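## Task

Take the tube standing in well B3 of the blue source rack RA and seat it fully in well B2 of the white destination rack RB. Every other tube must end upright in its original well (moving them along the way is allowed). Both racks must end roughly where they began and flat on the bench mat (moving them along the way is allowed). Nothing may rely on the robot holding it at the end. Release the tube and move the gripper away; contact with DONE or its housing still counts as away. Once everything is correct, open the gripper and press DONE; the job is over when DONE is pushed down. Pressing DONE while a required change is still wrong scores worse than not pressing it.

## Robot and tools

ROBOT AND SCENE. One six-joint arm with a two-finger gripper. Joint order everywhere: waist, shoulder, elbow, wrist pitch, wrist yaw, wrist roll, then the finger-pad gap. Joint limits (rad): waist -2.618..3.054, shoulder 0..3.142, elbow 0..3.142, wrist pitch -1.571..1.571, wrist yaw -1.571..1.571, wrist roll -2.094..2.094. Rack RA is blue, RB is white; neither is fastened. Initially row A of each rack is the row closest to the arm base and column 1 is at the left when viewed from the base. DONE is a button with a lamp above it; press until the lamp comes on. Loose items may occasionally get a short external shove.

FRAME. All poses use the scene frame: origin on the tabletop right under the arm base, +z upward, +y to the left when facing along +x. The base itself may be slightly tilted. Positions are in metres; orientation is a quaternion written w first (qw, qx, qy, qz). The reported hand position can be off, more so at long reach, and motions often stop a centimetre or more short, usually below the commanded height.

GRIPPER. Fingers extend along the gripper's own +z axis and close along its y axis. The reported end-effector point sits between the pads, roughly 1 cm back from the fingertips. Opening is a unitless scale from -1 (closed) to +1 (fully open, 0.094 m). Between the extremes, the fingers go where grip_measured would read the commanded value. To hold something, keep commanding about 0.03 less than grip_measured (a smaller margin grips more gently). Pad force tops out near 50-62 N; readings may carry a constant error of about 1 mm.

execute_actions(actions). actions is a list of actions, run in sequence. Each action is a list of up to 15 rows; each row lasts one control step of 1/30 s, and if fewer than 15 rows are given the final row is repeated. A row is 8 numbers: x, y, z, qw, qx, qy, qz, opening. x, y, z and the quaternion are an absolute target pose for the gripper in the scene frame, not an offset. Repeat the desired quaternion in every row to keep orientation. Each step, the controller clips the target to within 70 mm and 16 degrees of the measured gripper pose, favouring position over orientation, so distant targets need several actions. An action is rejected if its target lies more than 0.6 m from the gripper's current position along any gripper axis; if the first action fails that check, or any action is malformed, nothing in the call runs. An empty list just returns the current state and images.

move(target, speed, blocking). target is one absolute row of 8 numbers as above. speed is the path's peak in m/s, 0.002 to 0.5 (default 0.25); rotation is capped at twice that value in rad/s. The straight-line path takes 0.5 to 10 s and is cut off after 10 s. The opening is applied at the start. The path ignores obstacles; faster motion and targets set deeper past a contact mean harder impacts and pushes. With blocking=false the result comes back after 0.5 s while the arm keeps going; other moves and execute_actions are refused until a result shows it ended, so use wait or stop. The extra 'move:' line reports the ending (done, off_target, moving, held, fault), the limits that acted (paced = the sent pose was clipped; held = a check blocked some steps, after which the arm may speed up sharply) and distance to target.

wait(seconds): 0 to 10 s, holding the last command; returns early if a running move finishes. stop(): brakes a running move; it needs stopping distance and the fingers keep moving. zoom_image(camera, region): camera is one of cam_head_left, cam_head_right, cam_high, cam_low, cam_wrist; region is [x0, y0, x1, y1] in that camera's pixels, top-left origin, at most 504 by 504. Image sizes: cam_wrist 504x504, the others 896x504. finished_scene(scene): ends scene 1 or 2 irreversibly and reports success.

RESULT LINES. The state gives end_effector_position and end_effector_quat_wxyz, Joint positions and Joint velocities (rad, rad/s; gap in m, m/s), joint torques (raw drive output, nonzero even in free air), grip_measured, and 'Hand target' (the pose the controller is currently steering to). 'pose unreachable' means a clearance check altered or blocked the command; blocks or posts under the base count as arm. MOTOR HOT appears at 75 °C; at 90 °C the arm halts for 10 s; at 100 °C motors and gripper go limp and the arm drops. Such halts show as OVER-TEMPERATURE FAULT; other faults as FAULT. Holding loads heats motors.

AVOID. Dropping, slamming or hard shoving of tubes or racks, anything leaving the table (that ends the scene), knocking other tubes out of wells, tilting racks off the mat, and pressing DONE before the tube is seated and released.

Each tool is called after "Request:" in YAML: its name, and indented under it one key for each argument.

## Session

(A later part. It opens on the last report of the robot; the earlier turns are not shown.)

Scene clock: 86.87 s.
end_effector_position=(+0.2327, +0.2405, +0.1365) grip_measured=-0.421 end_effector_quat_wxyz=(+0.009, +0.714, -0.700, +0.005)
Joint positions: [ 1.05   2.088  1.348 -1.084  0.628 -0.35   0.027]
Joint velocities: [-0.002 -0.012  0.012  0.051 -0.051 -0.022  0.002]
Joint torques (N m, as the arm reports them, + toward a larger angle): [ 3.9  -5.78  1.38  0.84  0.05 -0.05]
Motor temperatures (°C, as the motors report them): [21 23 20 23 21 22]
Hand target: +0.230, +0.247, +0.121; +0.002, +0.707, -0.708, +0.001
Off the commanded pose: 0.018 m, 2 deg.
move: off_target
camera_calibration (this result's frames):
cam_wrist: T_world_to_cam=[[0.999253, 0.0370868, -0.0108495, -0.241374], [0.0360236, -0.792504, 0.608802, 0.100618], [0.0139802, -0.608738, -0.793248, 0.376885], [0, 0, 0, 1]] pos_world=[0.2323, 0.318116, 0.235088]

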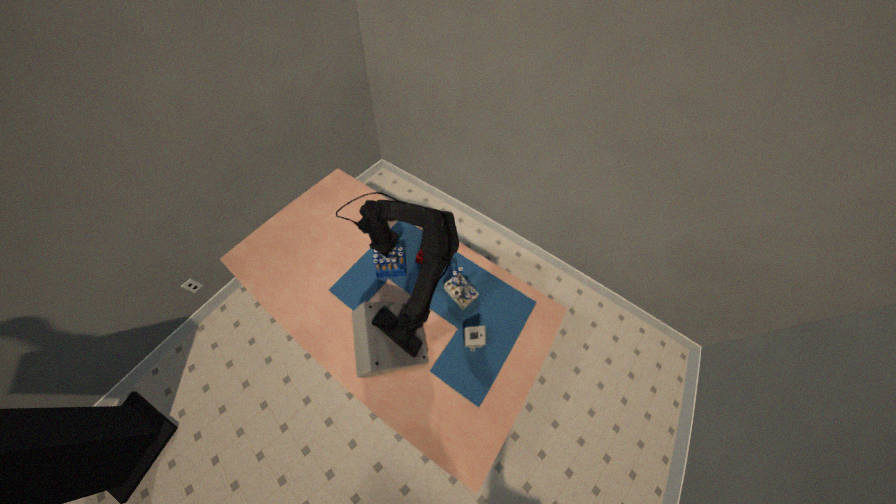

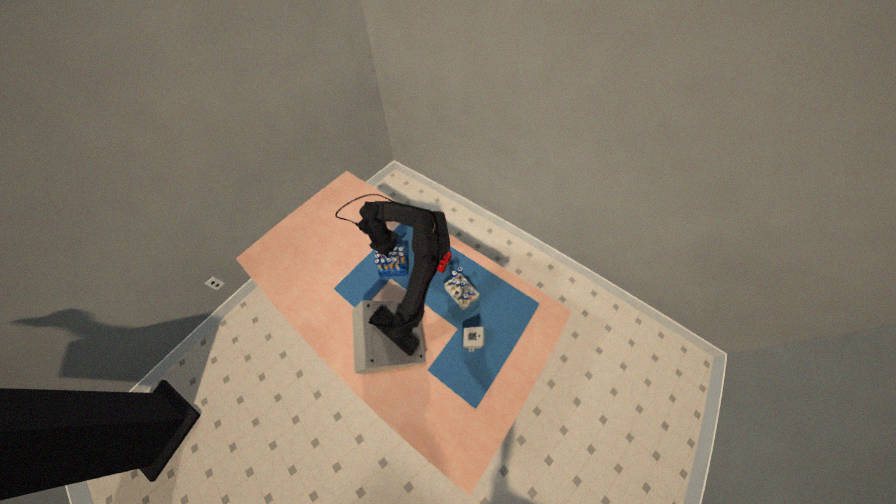

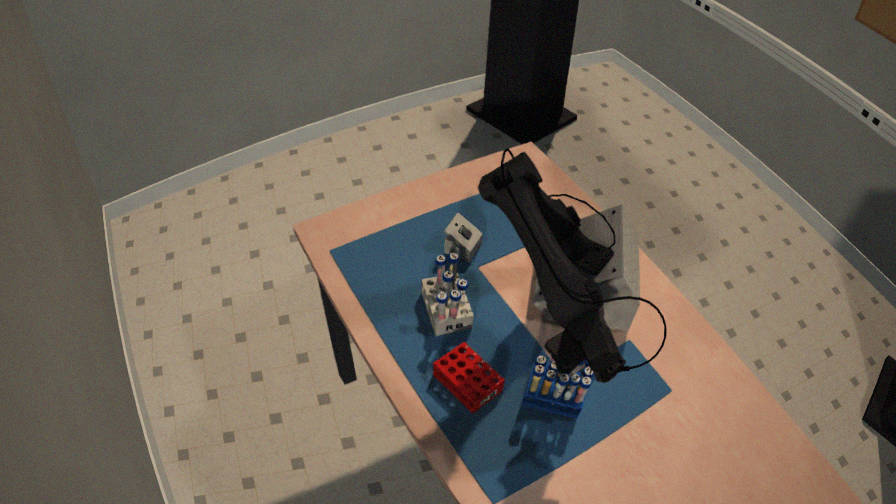

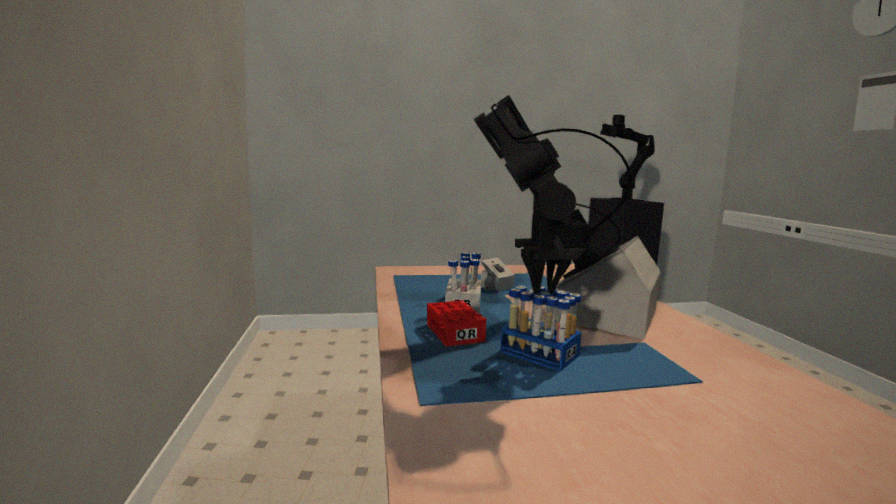

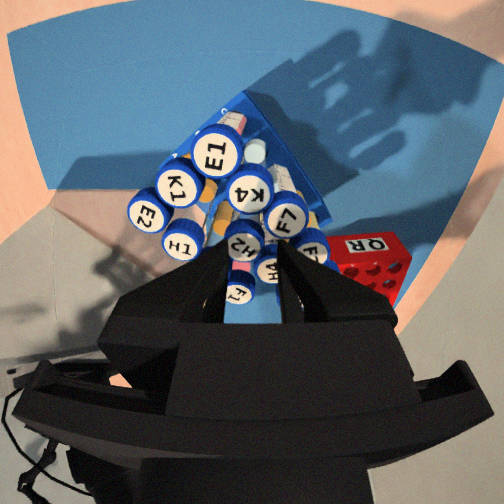

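Request:
move:
  target: [0.228,0.252,0.175,0,0.358,-0.934,0,-0.4]
  speed: 0.05

Request:
move:
  target: [0.227,0.250,0.140,0,0.358,-0.934,0,-0.4]
  speed: 0.03

Scene clock: 101.27 s.
end_effector_position=(+0.2301, +0.2426, +0.1653) grip_measured=-0.401 end_effector_quat_wxyz=(-0.011, -0.357, +0.934, -0.006)
Joint positions: [ 1.1    2.086  1.437 -1.212  0.605  0.571  0.028]
Joint velocities: [ 0.002  0.002 -0.002 -0.037  0.051  0.037 -0.001]
Joint torques (N m, as the arm reports them, + toward a larger angle): [ 7.4  -6.5   6.21 -0.05 -0.04  0.1 ]
Motor temperatures (°C, as the motors report them): [22 23 20 23 21 22]
Hand target: +0.228, +0.252, +0.175; -0.001, -0.358, +0.934, +0.002
Off the commanded pose: 0.014 m, 1 deg.
move: off_target
camera_calibration (this result's frames):
cam_wrist: T_world_to_cam=[[0.680647, -0.732611, -0.000577149, 0.019815], [-0.57824, -0.537709, 0.613602, 0.163604], [-0.449842, -0.417313, -0.789615, 0.460715], [0, 0, 0, 1]] pos_world=[0.288365, 0.29475, 0.263411]

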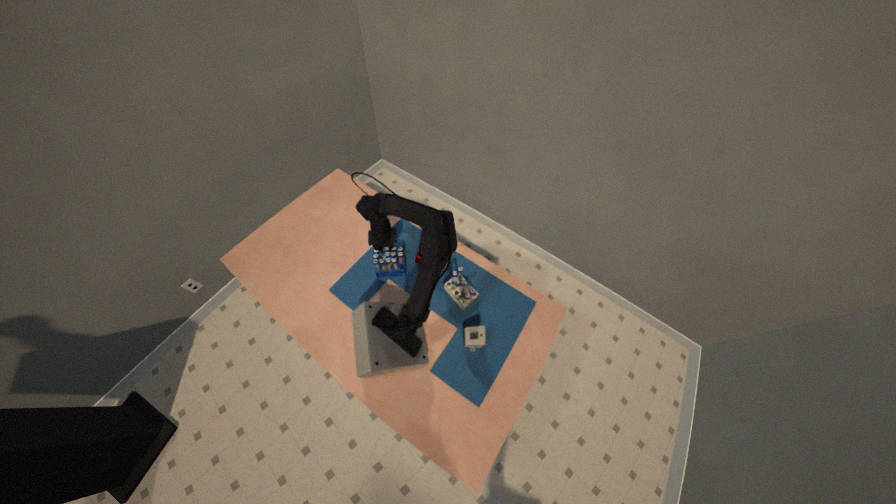

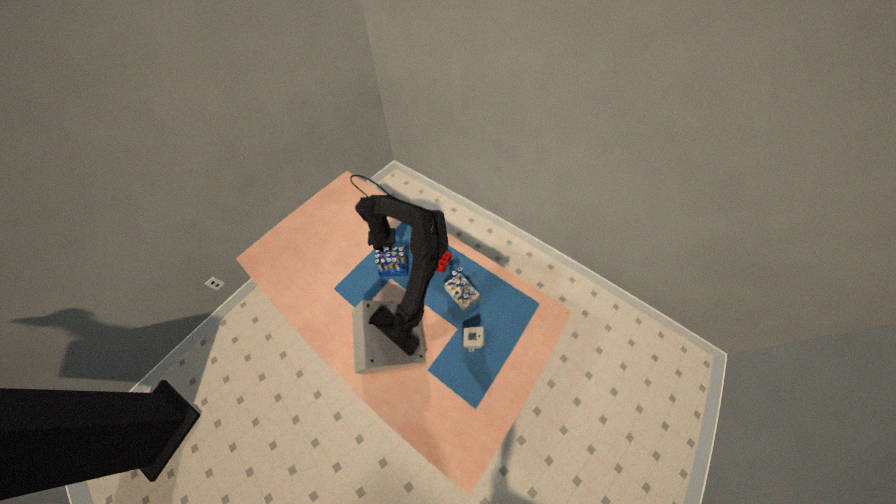

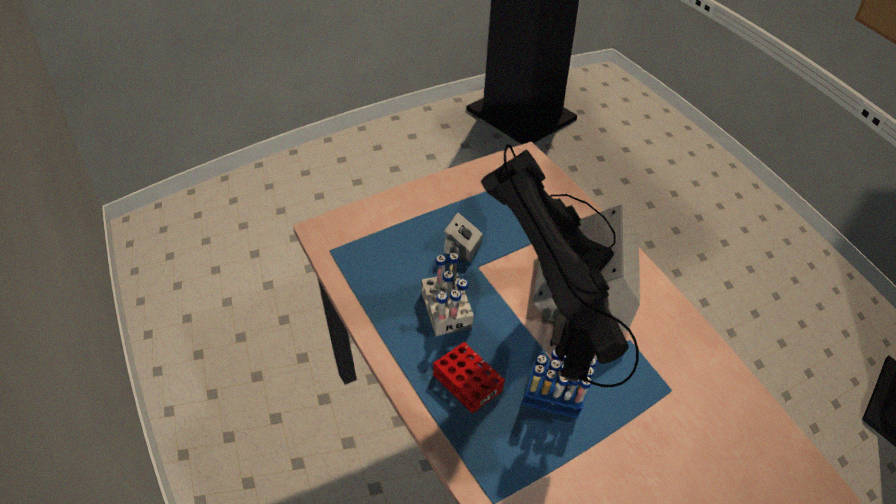

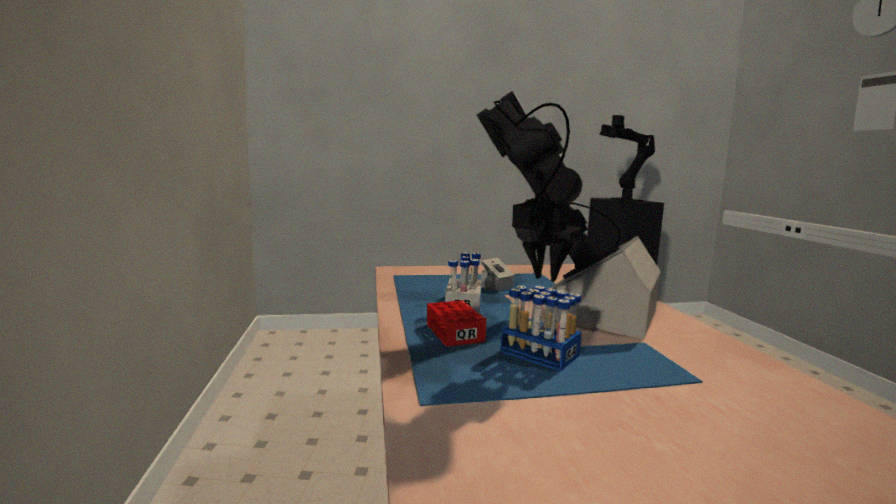

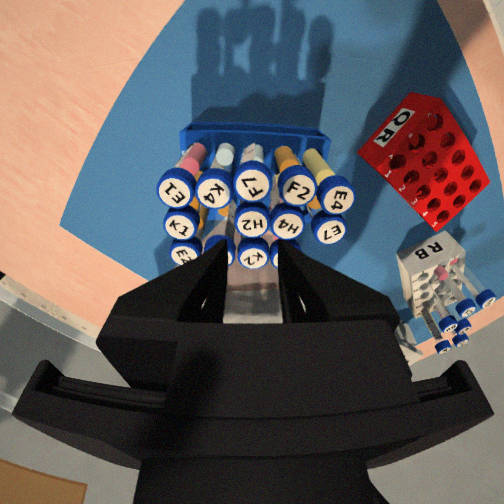

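Scene clock: 102.53 s.
end_effector_position=(+0.2290, +0.2456, +0.1434) grip_measured=-0.401 end_effector_quat_wxyz=(-0.006, -0.350, +0.937, +0.001)
Joint positions: [ 1.069  2.086  1.362 -1.094  0.612  0.536  0.028]
Joint velocities: [ 0.017  0.002 -0.002  0.037  0.037 -0.022 -0.   ]
Joint torques (N m, as the arm reports them, + toward a larger angle): [ 5.51 -6.08  3.81  0.2   0.15 -0.03]
Motor temperatures (°C, as the motors report them): [22 23 20 23 21 22]
Hand target: +0.227, +0.250, +0.140; -0.000, -0.358, +0.934, -0.001
Off the commanded pose: 0.006 m, 1 deg.
move: done
camera_calibration (this result's frames):
cam_wrist: T_world_to_cam=[[0.669579, -0.742669, -0.0103242, 0.0291654], [-0.588954, -0.539359, 0.601852, 0.182491], [-0.452545, -0.396907, -0.798541, 0.441119], [0, 0, 0, 1]] pos_world=[0.287576, 0.295171, 0.242721]

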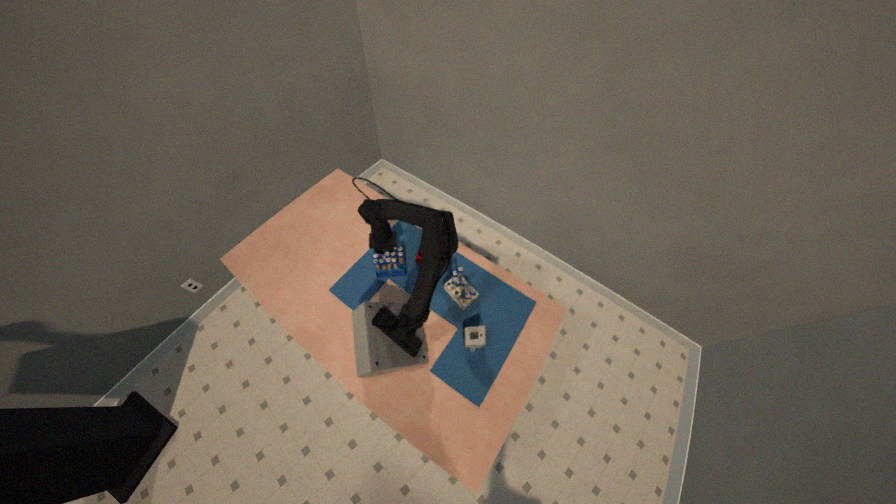

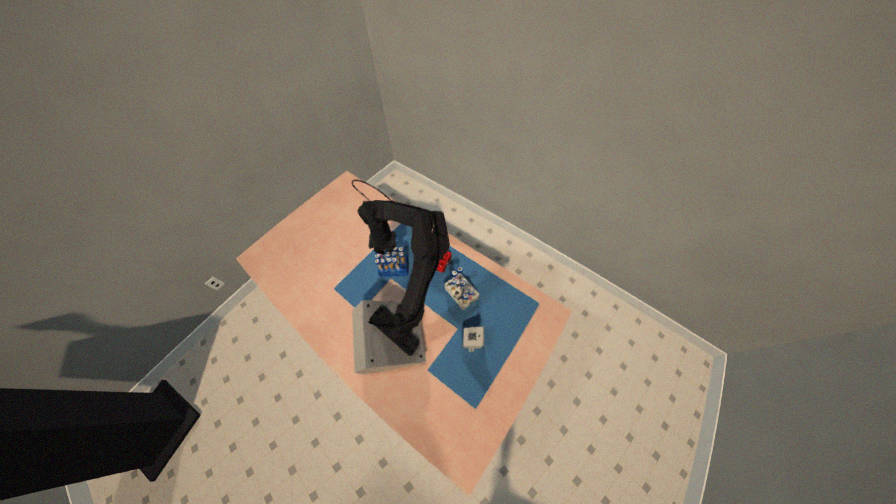

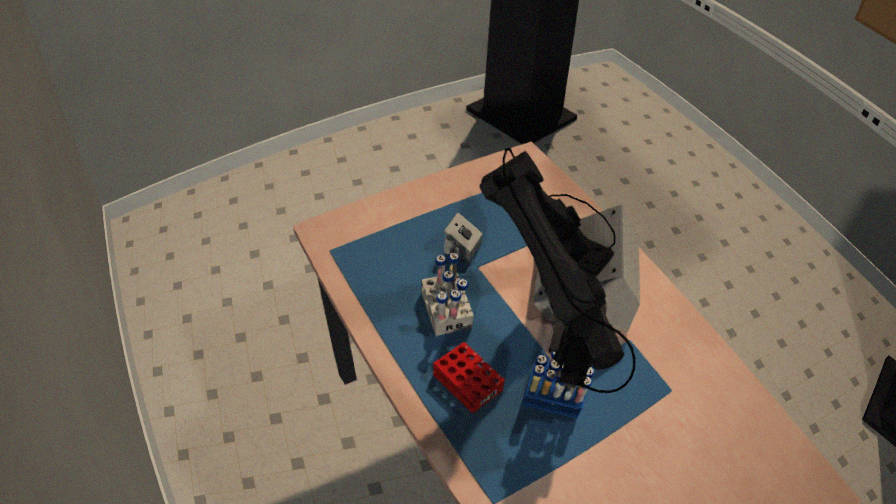

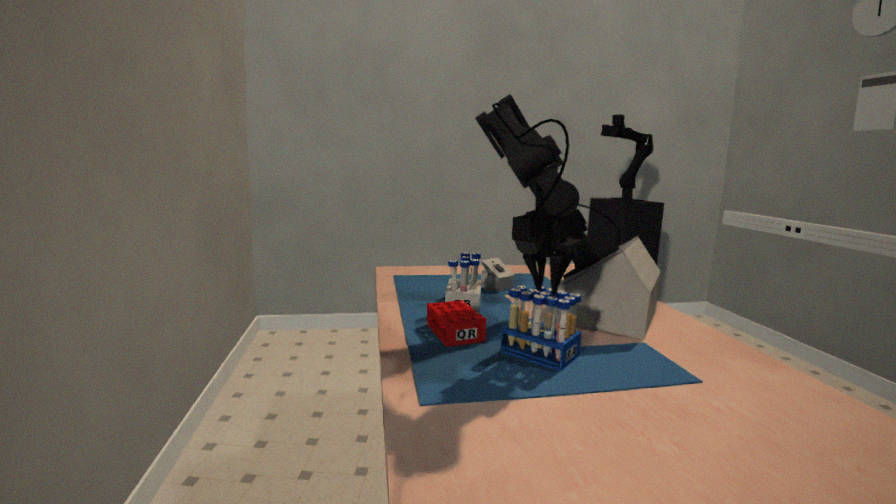

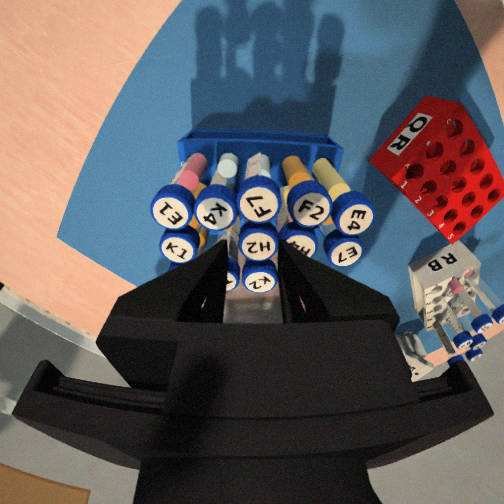

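Request:
move:
  target: [0.228,0.251,0.118,0,0.358,-0.934,0,-0.42]
  speed: 0.02

Scene clock: 108.20 s.
end_effector_position=(+0.2308, +0.2452, +0.1366) grip_measured=-0.419 end_effector_quat_wxyz=(-0.005, -0.358, +0.934, +0.002)
Joint positions: [ 1.054  2.086  1.342 -1.062  0.617  0.499  0.027]
Joint velocities: [-0.002 -0.012  0.012 -0.022  0.022  0.022 -0.001]
Joint torques (N m, as the arm reports them, + toward a larger angle): [ 3.79 -4.71  1.75  0.73  0.15 -0.19]
Motor temperatures (°C, as the motors report them): [22 23 20 23 21 22]
Hand target: +0.228, +0.250, +0.119; -0.001, -0.358, +0.934, -0.001
Off the commanded pose: 0.020 m, 1 deg.
move: off_target
camera_calibration (this result's frames):
cam_wrist: T_world_to_cam=[[0.682481, -0.730828, -0.0104954, 0.021743], [-0.58071, -0.550901, 0.599403, 0.188707], [-0.443843, -0.402987, -0.800378, 0.436001], [0, 0, 0, 1]] pos_world=[0.288261, 0.295552, 0.236082]

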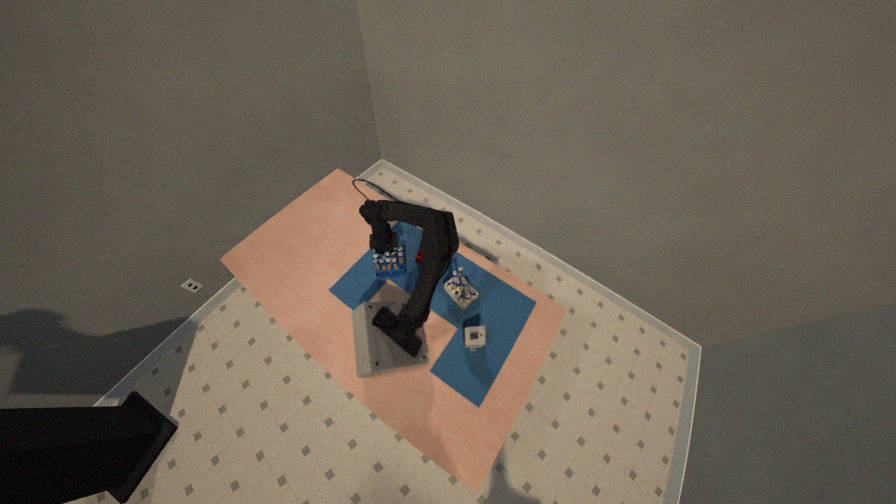

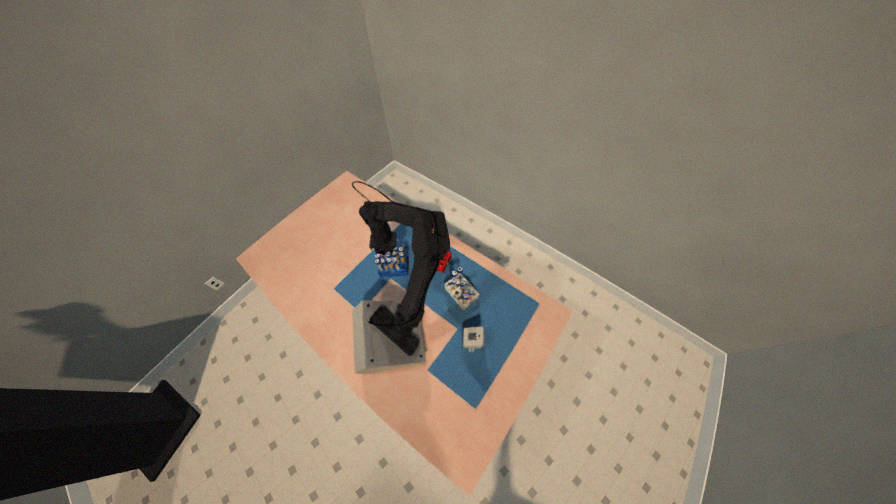

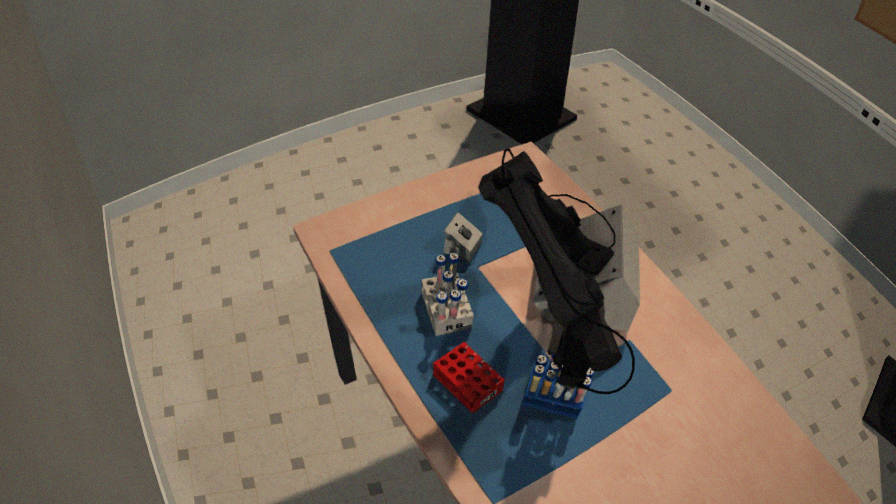

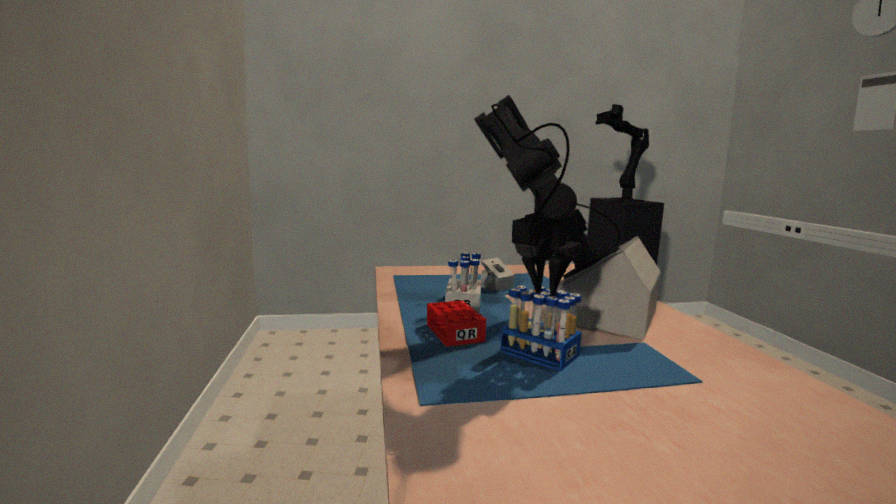

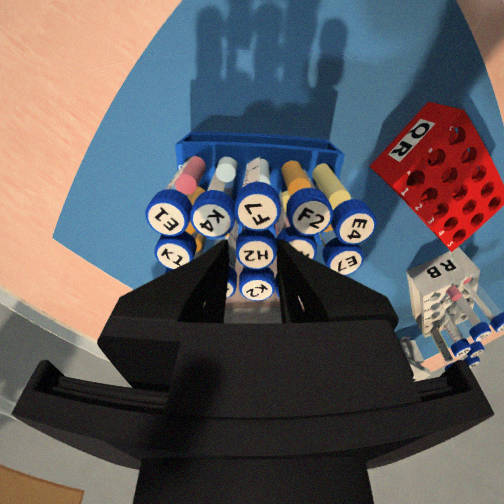

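Request:
execute_actions:
  actions:
    - [[0.228,0.250,0.122,0,0.358,-0.934,0,-0.3]]
    - [[0.228,0.250,0.122,0,0.358,-0.934,0,-0.3]]
    - [[0.228,0.252,0.152,0,0.358,-0.934,0,-0.3]]
    - [[0.228,0.252,0.152,0,0.358,-0.934,0,-0.47]]
    - [[0.228,0.252,0.152,0,0.358,-0.934,0,-0.47]]

Scene clock: 116.03 s.
end_effector_position=(+0.2282, +0.2420, +0.1421) grip_measured=-0.469 end_effector_quat_wxyz=(-0.013, -0.357, +0.934, -0.007)
Joint positions: [ 1.066  2.093  1.367 -1.116  0.612  0.532  0.025]
Joint velocities: [ 0.037 -0.012 -0.012  0.007 -0.022 -0.022 -0.002]
Joint torques (N m, as the arm reports them, + toward a larger angle): [ 7.22 -6.75  6.25 -0.09  0.01  0.09]
Motor temperatures (°C, as the motors report them): [22 23 20 23 21 22]
Hand target: +0.228, +0.252, +0.152; -0.000, -0.358, +0.934, +0.001
Off the commanded pose: 0.014 m, 2 deg.
camera_calibration (this result's frames):
cam_wrist: T_world_to_cam=[[0.680216, -0.733011, -0.00119911, 0.0209699], [-0.57667, -0.536144, 0.616442, 0.175241], [-0.452502, -0.418623, -0.787399, 0.441942], [0, 0, 0, 1]] pos_world=[0.286772, 0.294333, 0.239984]

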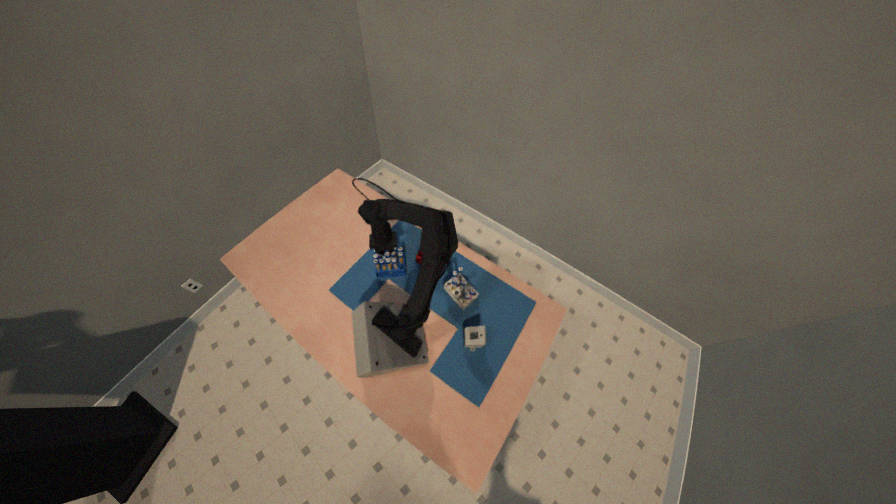

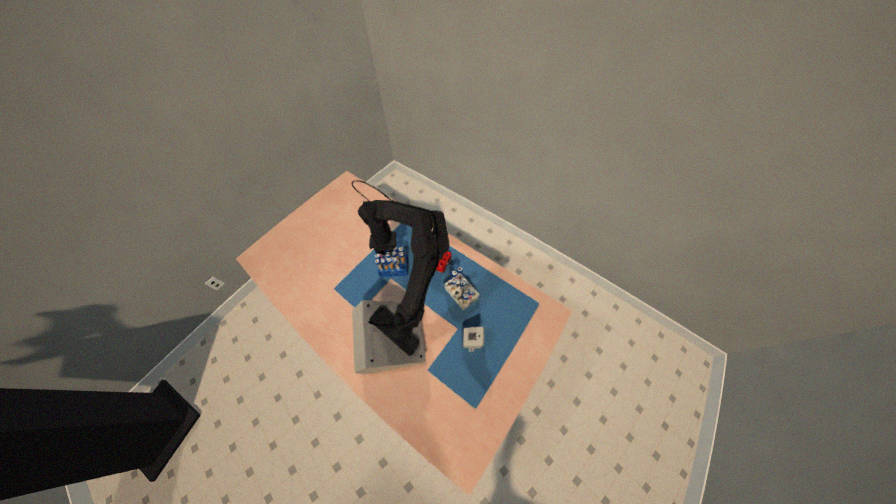

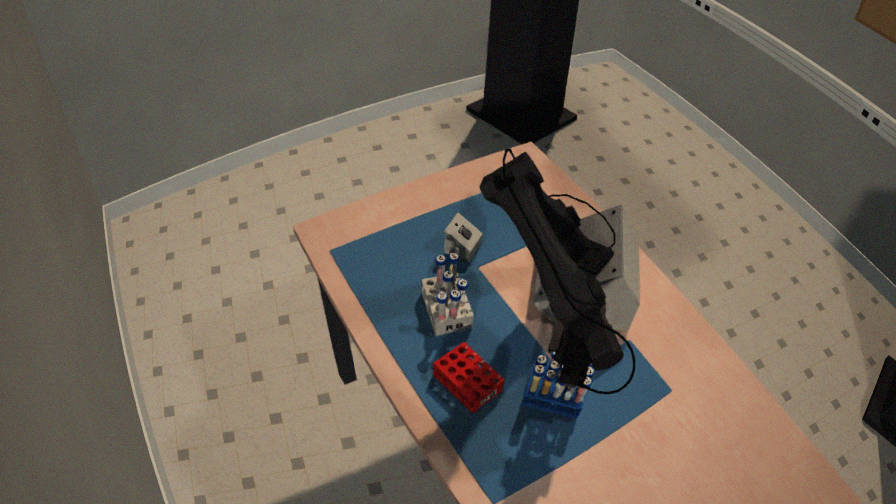

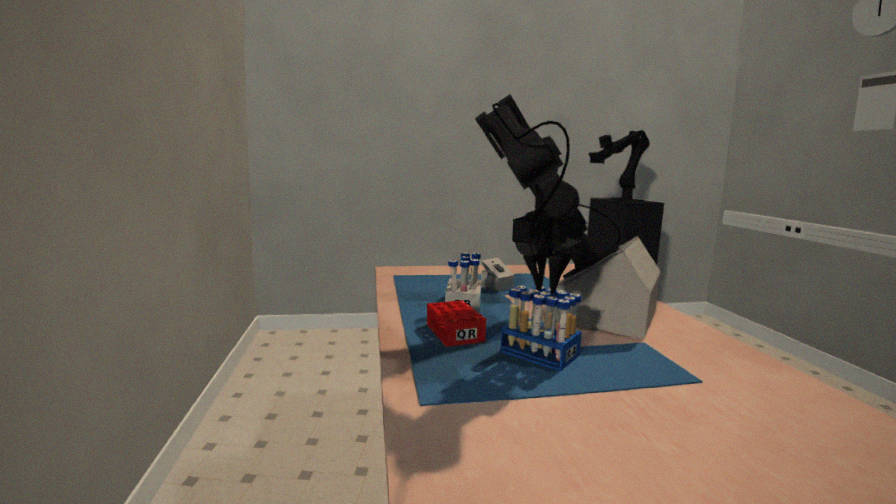

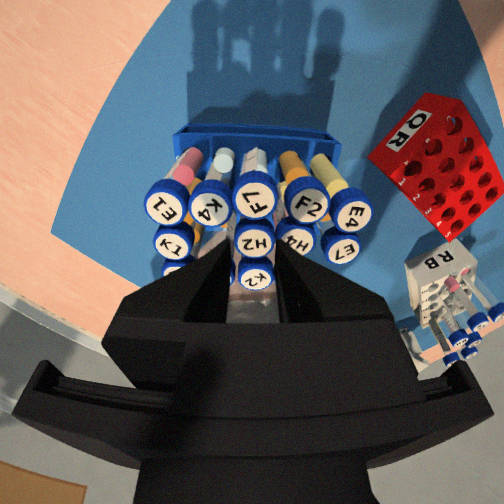

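Small gap now.

Request:
move:
  target: [0.227,0.251,0.118,0,0.358,-0.934,0,-0.48]
  speed: 0.02

Request:
zoom_image:
  camera: "cam_wrist"
  region: [150,170,370,330]

Scene clock: 120.80 s.
end_effector_position=(+0.2297, +0.2414, +0.1360) grip_measured=-0.479 end_effector_quat_wxyz=(-0.012, -0.362, +0.932, -0.007)
Joint positions: [ 1.053  2.093  1.349 -1.087  0.618  0.505  0.024]
Joint velocities: [-0.027  0.002  0.007  0.037  0.051  0.022 -0.002]
Joint torques (N m, as the arm reports them, + toward a larger angle): [ 4.23 -5.37  1.32  0.9   0.12 -0.17]
Motor temperatures (°C, as the motors report them): [22 23 20 23 21 22]
Hand target: +0.227, +0.249, +0.119; -0.001, -0.357, +0.934, -0.002
Off the commanded pose: 0.021 m, 2 deg.
move: off_target
camera_calibration (this result's frames):
cam_wrist: T_world_to_cam=[[0.688276, -0.725449, 0.000124261, 0.0156635], [-0.572528, -0.543086, 0.614222, 0.180581], [-0.445519, -0.422826, -0.789133, 0.437202], [0, 0, 0, 1]] pos_world=[0.287389, 0.294295, 0.234092]

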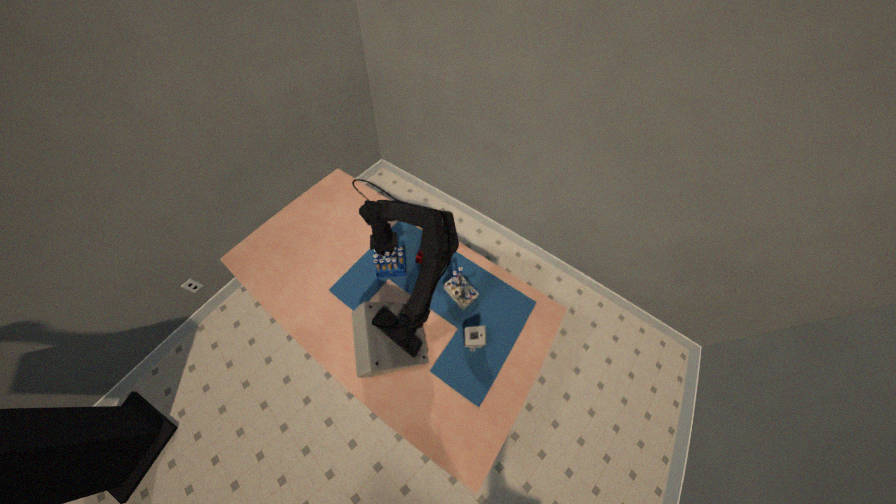

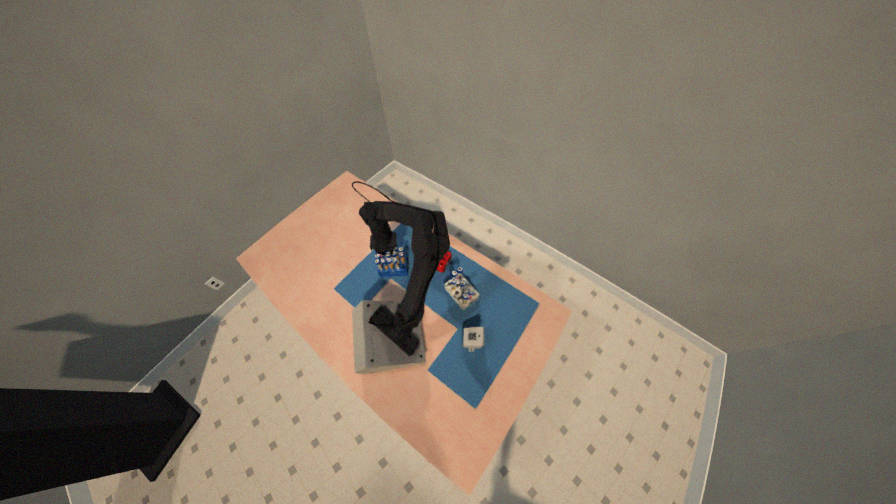

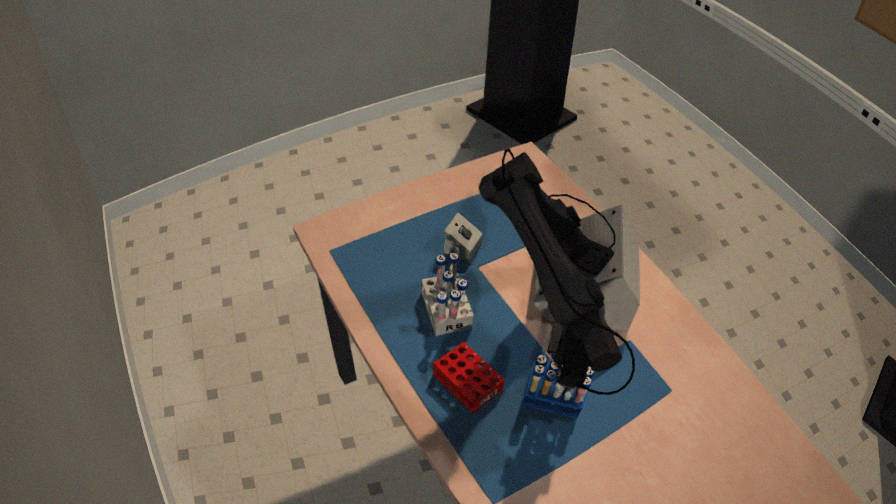

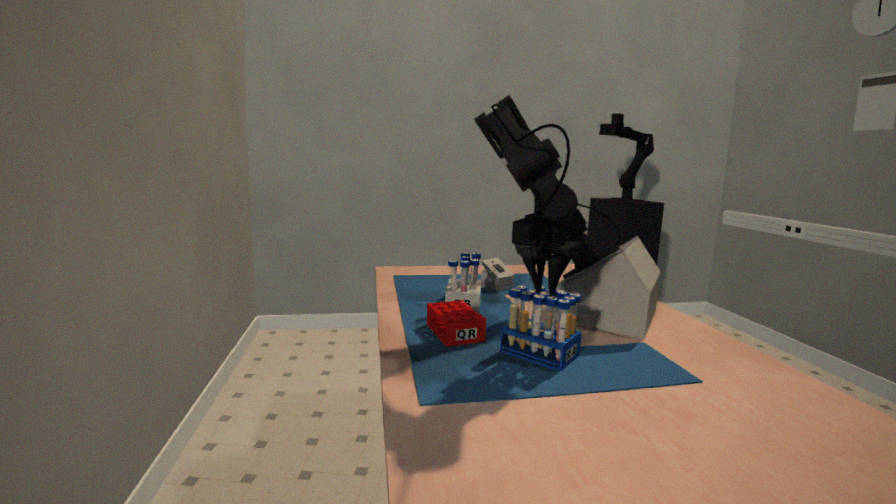

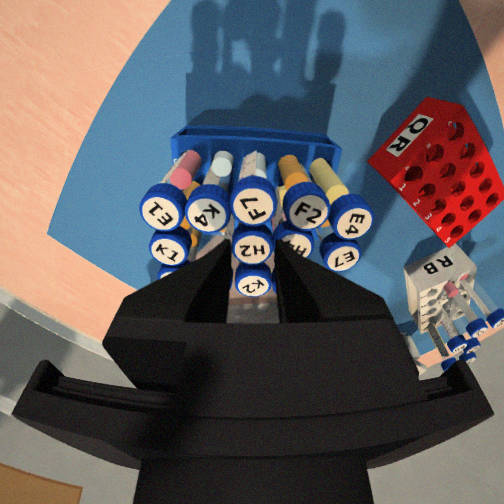

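Region (150, 170, 370, 330) of cam_wrist's 504x504 image, scaled by 2.291, with more detail than that image has; it fills the top 367 rows of this view, and the rest is white.

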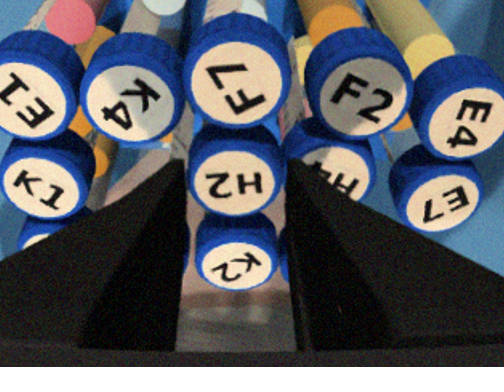

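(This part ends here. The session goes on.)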